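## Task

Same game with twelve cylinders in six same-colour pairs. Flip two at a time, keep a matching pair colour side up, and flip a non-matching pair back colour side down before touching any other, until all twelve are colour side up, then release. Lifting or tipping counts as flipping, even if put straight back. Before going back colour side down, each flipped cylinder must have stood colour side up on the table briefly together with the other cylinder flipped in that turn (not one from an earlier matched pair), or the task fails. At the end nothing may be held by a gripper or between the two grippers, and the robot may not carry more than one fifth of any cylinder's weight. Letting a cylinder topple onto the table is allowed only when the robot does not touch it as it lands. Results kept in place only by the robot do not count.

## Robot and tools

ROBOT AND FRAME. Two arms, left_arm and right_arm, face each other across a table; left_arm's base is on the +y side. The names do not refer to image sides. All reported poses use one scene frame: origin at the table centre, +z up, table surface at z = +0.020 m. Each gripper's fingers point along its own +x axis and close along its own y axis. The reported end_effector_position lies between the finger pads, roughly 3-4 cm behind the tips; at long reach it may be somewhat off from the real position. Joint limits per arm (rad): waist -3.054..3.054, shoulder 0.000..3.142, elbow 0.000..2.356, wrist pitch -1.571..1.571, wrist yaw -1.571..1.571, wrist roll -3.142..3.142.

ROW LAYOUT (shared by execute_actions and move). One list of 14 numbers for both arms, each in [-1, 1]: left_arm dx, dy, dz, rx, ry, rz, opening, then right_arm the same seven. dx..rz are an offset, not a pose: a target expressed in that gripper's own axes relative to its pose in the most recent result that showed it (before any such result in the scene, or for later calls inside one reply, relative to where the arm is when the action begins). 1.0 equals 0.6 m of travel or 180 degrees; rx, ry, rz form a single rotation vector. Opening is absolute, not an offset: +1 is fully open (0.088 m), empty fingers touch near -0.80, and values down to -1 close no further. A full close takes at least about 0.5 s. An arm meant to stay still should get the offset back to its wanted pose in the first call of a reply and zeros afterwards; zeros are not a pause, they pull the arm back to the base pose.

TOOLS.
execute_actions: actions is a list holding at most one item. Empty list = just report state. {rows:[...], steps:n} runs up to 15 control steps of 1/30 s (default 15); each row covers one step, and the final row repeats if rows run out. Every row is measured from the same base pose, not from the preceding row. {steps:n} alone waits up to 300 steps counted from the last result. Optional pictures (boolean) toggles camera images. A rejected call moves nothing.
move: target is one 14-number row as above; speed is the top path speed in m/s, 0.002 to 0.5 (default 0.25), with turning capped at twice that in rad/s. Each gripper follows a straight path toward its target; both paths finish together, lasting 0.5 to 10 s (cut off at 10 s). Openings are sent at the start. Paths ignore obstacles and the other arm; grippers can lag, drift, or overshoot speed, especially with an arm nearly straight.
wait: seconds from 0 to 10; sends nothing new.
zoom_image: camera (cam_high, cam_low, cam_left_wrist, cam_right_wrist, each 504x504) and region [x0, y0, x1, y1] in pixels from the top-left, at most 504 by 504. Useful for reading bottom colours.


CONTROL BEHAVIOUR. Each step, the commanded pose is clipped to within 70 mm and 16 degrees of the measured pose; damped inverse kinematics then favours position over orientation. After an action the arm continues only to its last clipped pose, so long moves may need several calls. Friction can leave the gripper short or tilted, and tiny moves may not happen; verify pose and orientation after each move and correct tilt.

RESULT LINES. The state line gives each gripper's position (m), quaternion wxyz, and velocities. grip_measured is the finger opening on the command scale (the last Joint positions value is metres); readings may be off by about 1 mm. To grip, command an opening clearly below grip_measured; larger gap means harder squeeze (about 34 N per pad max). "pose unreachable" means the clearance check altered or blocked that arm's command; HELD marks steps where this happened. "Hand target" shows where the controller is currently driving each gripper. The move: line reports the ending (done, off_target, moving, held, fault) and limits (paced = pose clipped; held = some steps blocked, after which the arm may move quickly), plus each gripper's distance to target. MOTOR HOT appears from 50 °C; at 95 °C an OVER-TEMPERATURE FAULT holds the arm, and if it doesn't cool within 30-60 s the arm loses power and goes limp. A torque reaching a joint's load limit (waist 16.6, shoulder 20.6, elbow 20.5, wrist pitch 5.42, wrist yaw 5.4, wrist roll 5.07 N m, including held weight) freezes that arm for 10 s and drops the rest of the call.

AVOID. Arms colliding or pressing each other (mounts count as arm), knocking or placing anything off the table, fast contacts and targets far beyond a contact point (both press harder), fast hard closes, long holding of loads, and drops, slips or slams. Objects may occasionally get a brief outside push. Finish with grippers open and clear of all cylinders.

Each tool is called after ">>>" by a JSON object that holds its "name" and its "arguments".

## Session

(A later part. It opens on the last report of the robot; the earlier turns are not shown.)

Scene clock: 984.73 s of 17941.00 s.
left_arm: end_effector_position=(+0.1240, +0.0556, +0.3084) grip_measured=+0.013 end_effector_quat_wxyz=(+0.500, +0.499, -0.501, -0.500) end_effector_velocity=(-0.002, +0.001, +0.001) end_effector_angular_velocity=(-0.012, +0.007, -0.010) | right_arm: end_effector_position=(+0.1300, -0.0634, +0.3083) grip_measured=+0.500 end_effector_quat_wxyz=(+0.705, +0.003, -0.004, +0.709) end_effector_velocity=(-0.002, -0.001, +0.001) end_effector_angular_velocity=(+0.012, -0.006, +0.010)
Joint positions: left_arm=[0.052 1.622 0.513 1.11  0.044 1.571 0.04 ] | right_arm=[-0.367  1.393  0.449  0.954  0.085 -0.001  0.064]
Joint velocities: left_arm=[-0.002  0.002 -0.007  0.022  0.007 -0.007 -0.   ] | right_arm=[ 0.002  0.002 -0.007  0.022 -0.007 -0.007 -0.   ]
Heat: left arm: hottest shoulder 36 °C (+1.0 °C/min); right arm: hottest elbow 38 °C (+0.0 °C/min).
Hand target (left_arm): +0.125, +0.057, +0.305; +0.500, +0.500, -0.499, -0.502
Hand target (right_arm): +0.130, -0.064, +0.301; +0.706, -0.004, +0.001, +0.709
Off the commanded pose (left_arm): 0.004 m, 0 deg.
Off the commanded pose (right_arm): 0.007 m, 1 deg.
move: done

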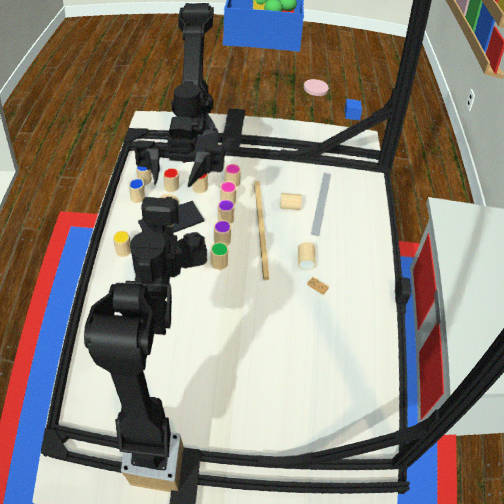

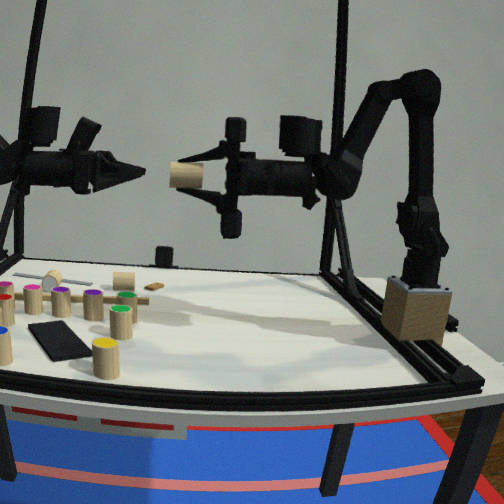

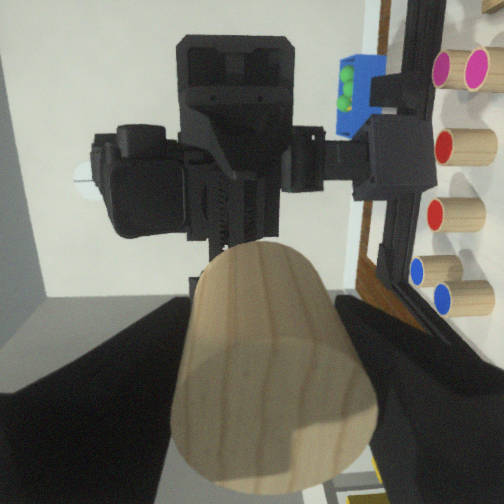

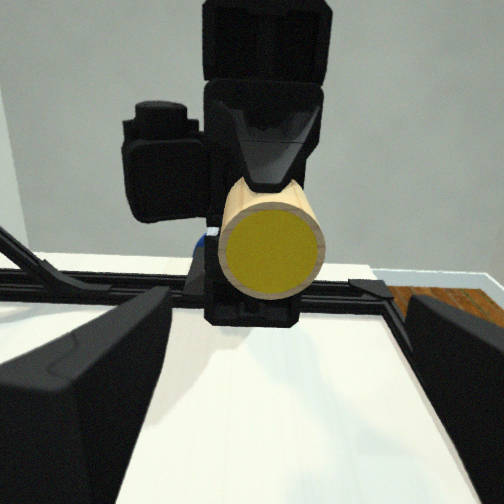

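>>> {"name": "move", "arguments": {"target": [0.14,0.009,-0.0035,0,0,0,-0.3, 0,0,-0.006,0,0.005,0,0.5], "speed": 0.15}}

>>> {"name": "execute_actions", "arguments": {"actions": [{"rows":[[0,0,0,0,0,0,-0.3,0,0,0,0,0,0,-0.3]],"steps":11}], "pictures": false}}

>>> {"name": "move", "arguments": {"target": [-0.06,0,0,0,0,0,0.5, -0.06,0,0,0,0,0,-0.3], "speed": 0.1}}

>>> {"name": "move", "arguments": {"target": [-0.38,-0.25,0.05,0,0,-0.497,0.5, 0.095,-0.105,-0.29,0,0.504,0,-0.3], "speed": 0.4}}

Scene clock: 994.33 s of 17941.00 s.
left_arm: end_effector_position=(+0.1271, -0.0251, +0.3105) grip_measured=+0.010 end_effector_quat_wxyz=(+0.498, +0.501, -0.498, -0.502) end_effector_velocity=(+0.002, -0.001, -0.003) end_effector_angular_velocity=(+0.017, +0.008, +0.020) | right_arm: end_effector_position=(+0.1299, -0.0634, +0.3043) grip_measured=+0.500 end_effector_quat_wxyz=(+0.705, -0.003, +0.001, +0.709) end_effector_velocity=(+0.002, -0.001, -0.005) end_effector_angular_velocity=(-0.022, -0.009, -0.010)
Joint positions: left_arm=[0.051 1.87  0.851 1.012 0.043 1.571 0.039] | right_arm=[-0.366  1.395  0.447  0.941  0.085 -0.002  0.064]
Joint velocities: left_arm=[-0.002  0.002  0.007 -0.022 -0.022 -0.007 -0.   ] | right_arm=[-0.002 -0.002 -0.002 -0.022  0.007 -0.007 -0.   ]
Heat: left arm: hottest shoulder 35 °C (+0.0 °C/min); right arm: hottest elbow 38 °C (+0.0 °C/min).
Hand target (left_arm): +0.126, -0.028, +0.313; +0.500, +0.499, -0.501, -0.500
Hand target (right_arm): +0.130, -0.063, +0.305; +0.705, -0.002, +0.002, +0.709
Off the commanded pose (left_arm): 0.005 m, 0 deg.
Off the commanded pose (right_arm): 0.000 m, 0 deg.
move: done

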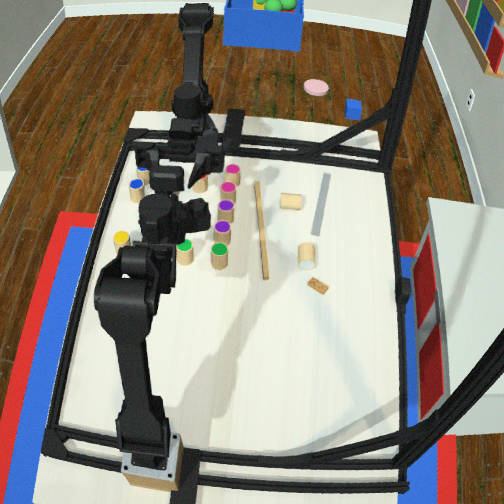

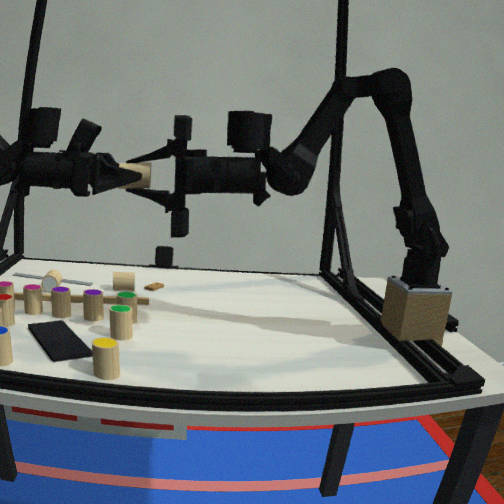

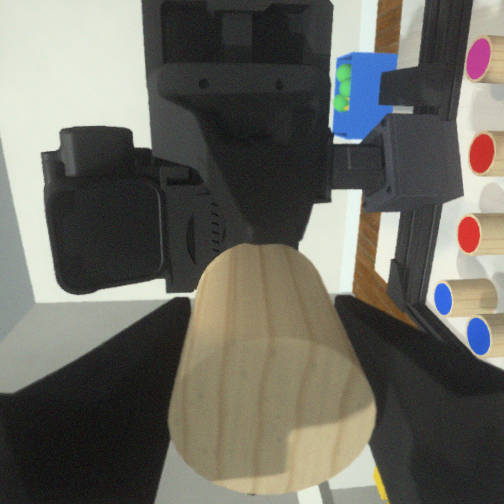

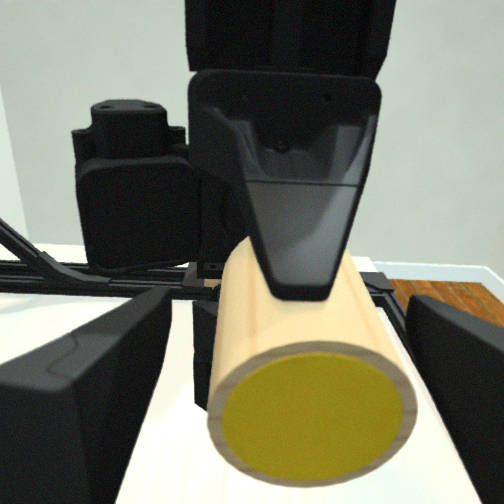

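Scene clock: 994.70 s of 17941.00 s.
left_arm: end_effector_position=(+0.1268, -0.0252, +0.3105) grip_measured=+0.010 end_effector_quat_wxyz=(+0.498, +0.501, -0.499, -0.502) end_effector_velocity=(-0.005, +0.001, -0.001) end_effector_angular_velocity=(+0.007, +0.008, -0.015) | right_arm: end_effector_position=(+0.1301, -0.0634, +0.3043) grip_measured=+0.001 end_effector_quat_wxyz=(+0.705, -0.003, +0.001, +0.709) end_effector_velocity=(-0.002, +0.000, -0.003) end_effector_angular_velocity=(-0.017, -0.009, +0.020)
Joint positions: left_arm=[0.051 1.87  0.851 1.012 0.043 1.571 0.039] | right_arm=[-0.367  1.395  0.447  0.941  0.085 -0.002  0.039]
Joint velocities: left_arm=[-0.007 -0.002 -0.002 -0.007  0.007 -0.007  0.   ] | right_arm=[-0.002 -0.002  0.002 -0.022 -0.022 -0.007 -0.   ]
Heat: left arm: hottest shoulder 35 °C (+0.0 °C/min); right arm: hottest elbow 38 °C (+0.0 °C/min).
Hand target (left_arm): +0.127, -0.025, +0.310; +0.498, +0.501, -0.498, -0.502
Hand target (right_arm): +0.130, -0.063, +0.304; +0.705, -0.003, +0.001, +0.709
Off the commanded pose (left_arm): 0.000 m, 0 deg.
Off the commanded pose (right_arm): 0.000 m, 0 deg.
Steps of this call (steps 1 to 11: all 11 steps of this action). Readings (end_effector_position):
1: left_arm (+0.1271, -0.0251, +0.3105) | right_arm (+0.1299, -0.0634, +0.3043)
2: left_arm (+0.1271, -0.0251, +0.3105) | right_arm (+0.1299, -0.0634, +0.3043)
4: left_arm (+0.1271, -0.0251, +0.3105) | right_arm (+0.1299, -0.0634, +0.3043)
8: left_arm (+0.1268, -0.0252, +0.3105) | right_arm (+0.1301, -0.0634, +0.3043)
11: the state above

Scene clock: 995.77 s of 17941.00 s.
left_arm: end_effector_position=(+0.1259, +0.0080, +0.3080) grip_measured=+0.500 end_effector_quat_wxyz=(+0.496, +0.503, -0.497, -0.504) end_effector_velocity=(-0.002, +0.003, -0.003) end_effector_angular_velocity=(+0.012, +0.008, -0.010) | right_arm: end_effector_position=(+0.1301, -0.0967, +0.3038) grip_measured=+0.001 end_effector_quat_wxyz=(+0.705, -0.005, +0.003, +0.709) end_effector_velocity=(-0.002, -0.002, -0.000) end_effector_angular_velocity=(-0.007, -0.008, +0.010)
Joint positions: left_arm=[0.052 1.769 0.709 1.046 0.045 1.571 0.063] | right_arm=[-0.353  1.227  0.34   0.876  0.098 -0.002  0.039]
Joint velocities: left_arm=[-0.002 -0.007 -0.012 -0.007  0.007 -0.007 -0.   ] | right_arm=[ 0.002 -0.017 -0.002 -0.022 -0.007 -0.007 -0.   ]
Heat: left arm: hottest shoulder 35 °C (+0.0 °C/min); right arm: hottest elbow 38 °C (-1.0 °C/min).
Hand target (left_arm): +0.127, +0.011, +0.311; +0.498, +0.501, -0.499, -0.502
Hand target (right_arm): +0.130, -0.099, +0.305; +0.705, -0.003, +0.002, +0.709
Off the commanded pose (left_arm): 0.004 m, 0 deg.
Off the commanded pose (right_arm): 0.003 m, 0 deg.
move: done

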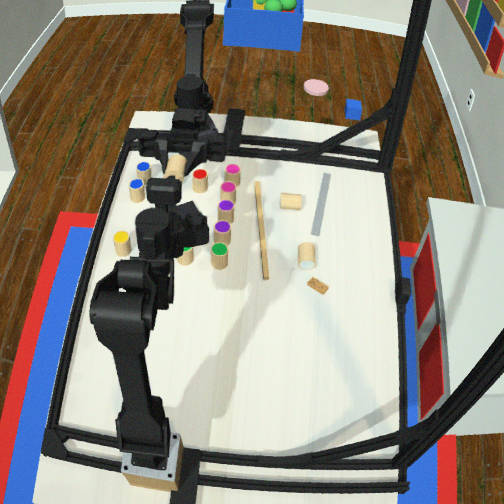

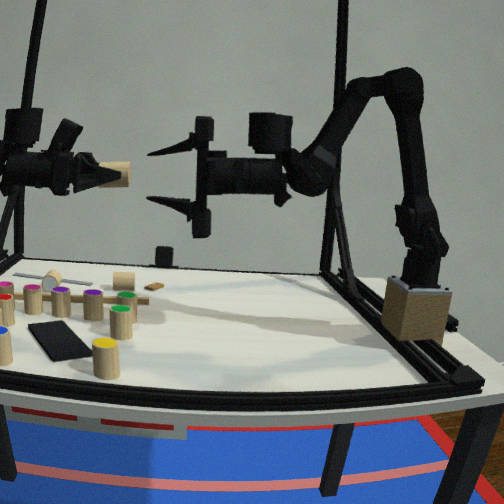

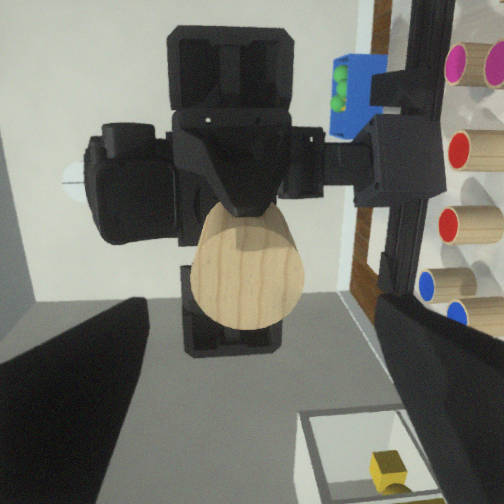

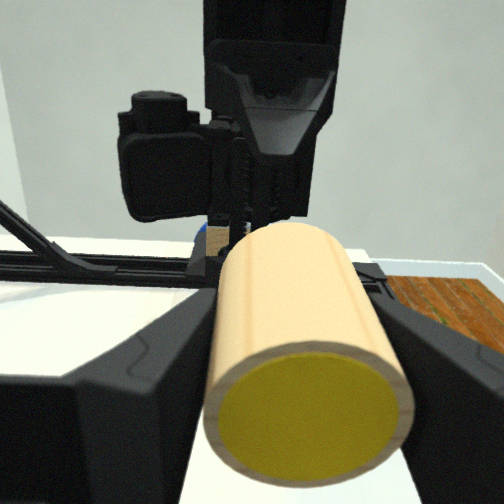

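Scene clock: 998.40 s of 17941.00 s.
left_arm: end_effector_position=(+0.0972, +0.2410, +0.1605) grip_measured=+0.500 end_effector_quat_wxyz=(-0.002, +0.708, +0.004, -0.706) end_effector_velocity=(-0.002, -0.000, -0.001) end_effector_angular_velocity=(-0.002, +0.008, -0.010) | right_arm: end_effector_position=(+0.1932, -0.0433, +0.1324) grip_measured=+0.001 end_effector_quat_wxyz=(+0.498, -0.502, +0.506, +0.495) end_effector_velocity=(-0.001, -0.006, -0.005) end_effector_angular_velocity=(-0.036, +0.011, +0.005)
Joint positions: left_arm=[-0.059  1.535  0.789 -0.833 -0.001  1.5    0.063] | right_arm=[-0.559  2.168  1.615 -1.034  0.001 -0.095  0.039]
Joint velocities: left_arm=[-0.002  0.002 -0.002  0.007  0.007  0.007 -0.   ] | right_arm=[-0.002  0.012 -0.002 -0.022 -0.007 -0.007 -0.   ]
Heat: left arm: hottest shoulder 35 °C (+0.0 °C/min); right arm: hottest elbow 38 °C (+0.0 °C/min).
Hand target (left_arm): +0.096, +0.238, +0.162; -0.001, +0.707, +0.002, -0.708
Hand target (right_arm): +0.195, -0.042, +0.129; +0.497, -0.504, +0.507, +0.492
Off the commanded pose (left_arm): 0.003 m, 0 deg.
Off the commanded pose (right_arm): 0.004 m, 1 deg.
move: done

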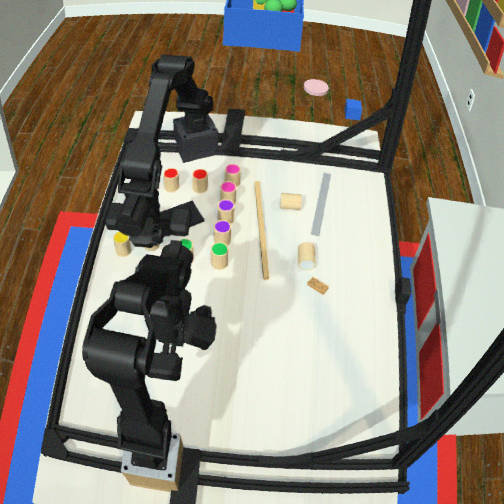

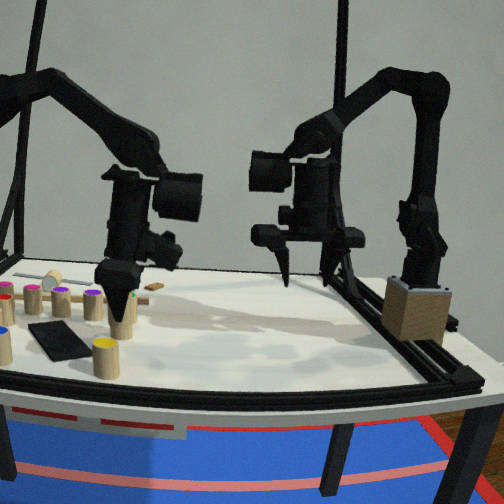

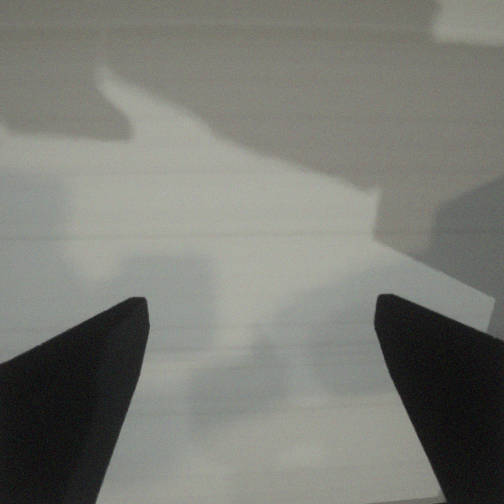

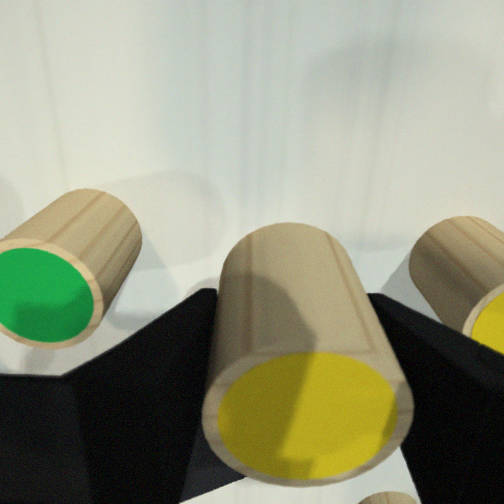

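>>> {"name": "move", "arguments": {"target": [0,0,0,0,0,0,0.5, 0.0975,0,0.003,0,0.005,0,-0.3], "speed": 0.1}}

>>> {"name": "execute_actions", "arguments": {"actions": [{"rows":[[0,0,0,0,0,0,0.5,0,0,0,0,0,0,0.28]],"steps":9}], "pictures": false}}

>>> {"name": "move", "arguments": {"target": [0,0,0,0,0,0,0.5, -0.1,0,0,0,0,0,0.28], "speed": 0.2}}

Scene clock: 1007.27 s of 17941.00 s.
left_arm: end_effector_position=(+0.0971, +0.2407, +0.1606) grip_measured=+0.500 end_effector_quat_wxyz=(-0.002, +0.708, +0.004, -0.707) end_effector_velocity=(+0.000, -0.003, +0.002) end_effector_angular_velocity=(-0.018, -0.006, +0.019) | right_arm: end_effector_position=(+0.1938, -0.0392, +0.0811) grip_measured=+0.000 end_effector_quat_wxyz=(+0.499, -0.501, +0.505, +0.495) end_effector_velocity=(+0.004, -0.003, +0.000) end_effector_angular_velocity=(-0.008, -0.006, +0.000)
Joint positions: left_arm=[-0.059  1.535  0.791 -0.834 -0.001  1.499  0.063] | right_arm=[-0.559  2.257  1.545 -0.871  0.001 -0.095  0.039]
Joint velocities: left_arm=[-0.002 -0.007  0.002  0.007 -0.007 -0.022 -0.   ] | right_arm=[-0.007 -0.002 -0.002 -0.007  0.007 -0.007 -0.   ]
Heat: left arm: hottest shoulder 35 °C (+0.0 °C/min); right arm: hottest elbow 38 °C (+0.0 °C/min).
Hand target (left_arm): +0.097, +0.241, +0.161; -0.002, +0.708, +0.004, -0.707
Hand target (right_arm): +0.194, -0.043, +0.074; +0.494, -0.506, +0.510, +0.490
Off the commanded pose (left_arm): 0.000 m, 0 deg.
Off the commanded pose (right_arm): 0.008 m, 1 deg.
move: done

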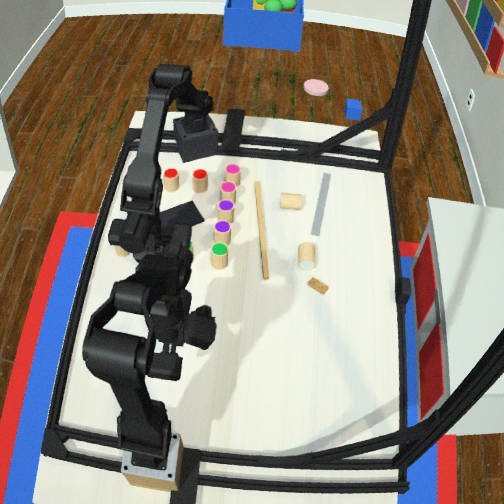

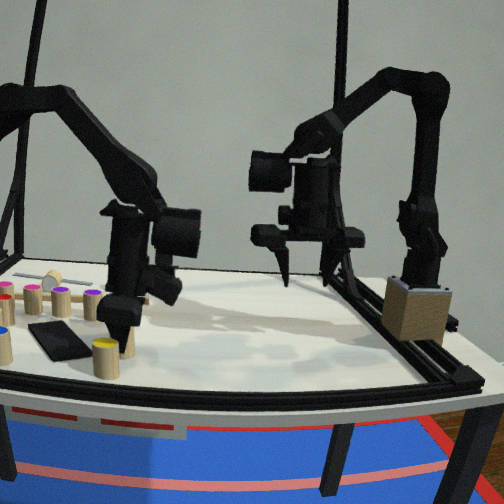

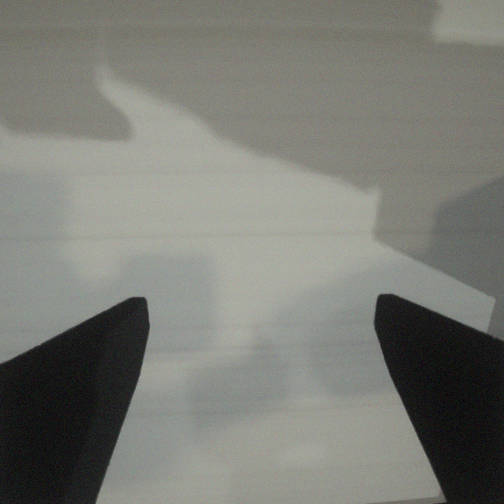

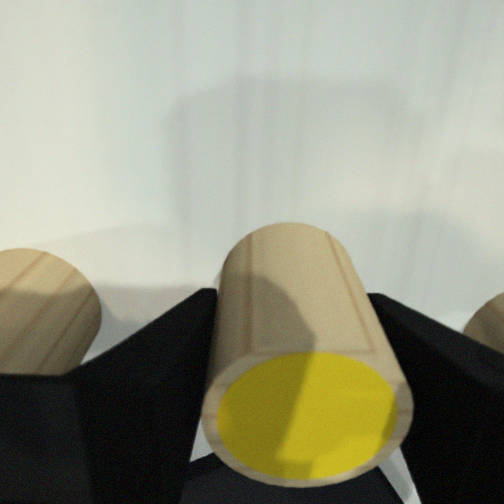

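Scene clock: 1007.57 s of 17941.00 s.
left_arm: end_effector_position=(+0.0971, +0.2407, +0.1606) grip_measured=+0.500 end_effector_quat_wxyz=(-0.002, +0.708, +0.004, -0.707) end_effector_velocity=(+0.001, +0.004, -0.001) end_effector_angular_velocity=(+0.012, -0.008, +0.005) | right_arm: end_effector_position=(+0.1938, -0.0392, +0.0811) grip_measured=+0.254 end_effector_quat_wxyz=(+0.499, -0.501, +0.505, +0.495) end_effector_velocity=(-0.000, -0.000, +0.002) end_effector_angular_velocity=(-0.002, +0.008, +0.019)
Joint positions: left_arm=[-0.059  1.535  0.791 -0.834 -0.001  1.499  0.063] | right_arm=[-0.559  2.257  1.545 -0.871  0.001 -0.095  0.051]
Joint velocities: left_arm=[-0.002 -0.002 -0.007 -0.007 -0.007 -0.007 -0.   ] | right_arm=[-0.002 -0.002  0.002 -0.007 -0.007 -0.022  0.013]
Heat: left arm: hottest shoulder 35 °C (+0.0 °C/min); right arm: hottest elbow 38 °C (+0.0 °C/min).
Hand target (left_arm): +0.097, +0.241, +0.161; -0.002, +0.708, +0.004, -0.707
Hand target (right_arm): +0.194, -0.039, +0.081; +0.499, -0.501, +0.505, +0.495
Off the commanded pose (left_arm): 0.000 m, 0 deg.
Off the commanded pose (right_arm): 0.000 m, 0 deg.
Steps of this call (steps 1 to 9: all 9 steps of this action). Readings (end_effector_position):
1: left_arm (+0.0971, +0.2407, +0.1606) | right_arm (+0.1938, -0.0392, +0.0811)
2: left_arm (+0.0971, +0.2407, +0.1606) | right_arm (+0.1938, -0.0392, +0.0811)
4: left_arm (+0.0971, +0.2407, +0.1606) | right_arm (+0.1936, -0.0391, +0.0811)
8: left_arm (+0.0971, +0.2407, +0.1606) | right_arm (+0.1938, -0.0392, +0.0811)
9: the state above

Scene clock: 1008.70 s of 17941.00 s.
left_arm: end_effector_position=(+0.0971, +0.2407, +0.1606) grip_measured=+0.500 end_effector_quat_wxyz=(-0.002, +0.708, +0.004, -0.707) end_effector_velocity=(-0.002, +0.002, -0.000) end_effector_angular_velocity=(+0.008, +0.007, -0.010) | right_arm: end_effector_position=(+0.1934, -0.0417, +0.1336) grip_measured=+0.280 end_effector_quat_wxyz=(+0.493, -0.506, +0.510, +0.491) end_effector_velocity=(-0.000, +0.001, +0.003) end_effector_angular_velocity=(+0.005, +0.022, -0.001)
Joint positions: left_arm=[-0.059  1.535  0.791 -0.834 -0.001  1.499  0.063] | right_arm=[-0.559  2.187  1.651 -1.067  0.001 -0.095  0.053]
Joint velocities: left_arm=[-0.002 -0.002 -0.002 -0.007  0.007  0.007 -0.   ] | right_arm=[-0.007 -0.002  0.007 -0.007 -0.022 -0.007 -0.   ]
Heat: left arm: hottest shoulder 35 °C (+0.0 °C/min); right arm: hottest elbow 38 °C (+0.0 °C/min).
Hand target (left_arm): +0.097, +0.241, +0.161; -0.002, +0.708, +0.004, -0.707
Hand target (right_arm): +0.193, -0.038, +0.141; +0.499, -0.501, +0.505, +0.495
Off the commanded pose (left_arm): 0.000 m, 0 deg.
Off the commanded pose (right_arm): 0.008 m, 1 deg.
move: done

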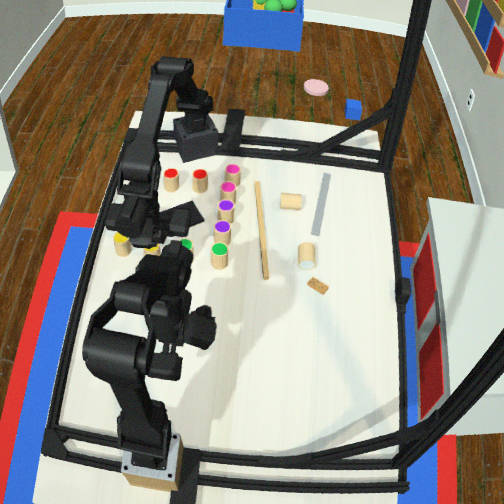

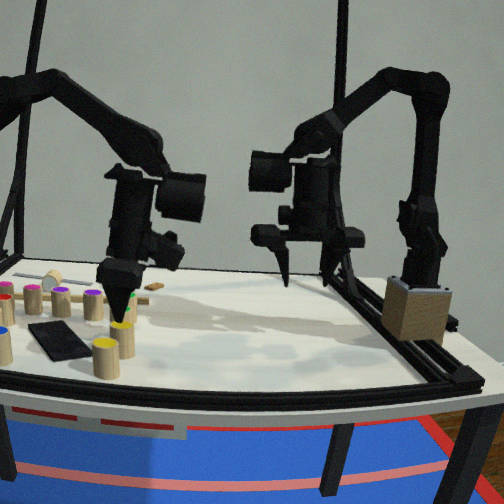

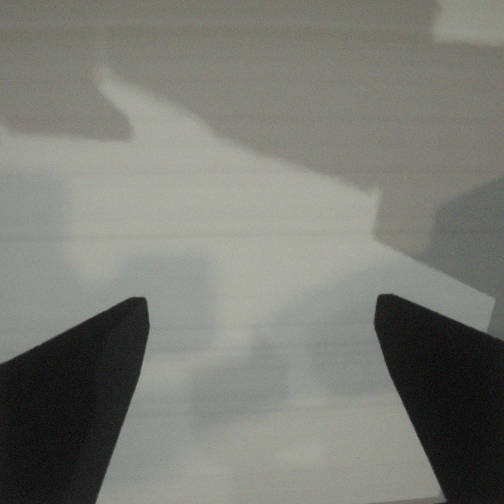

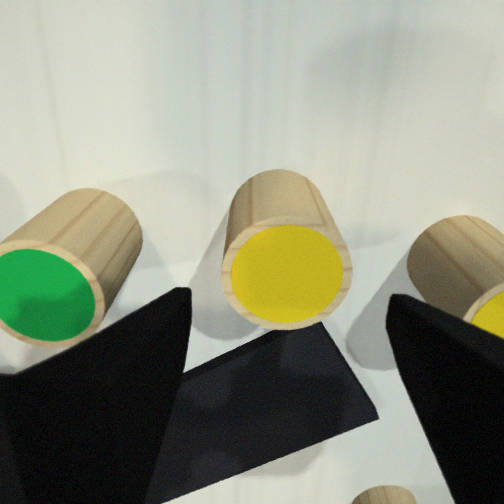

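>>> {"name": "finished_scene", "arguments": {"scene": 2}}

The scene is finished: the task was done.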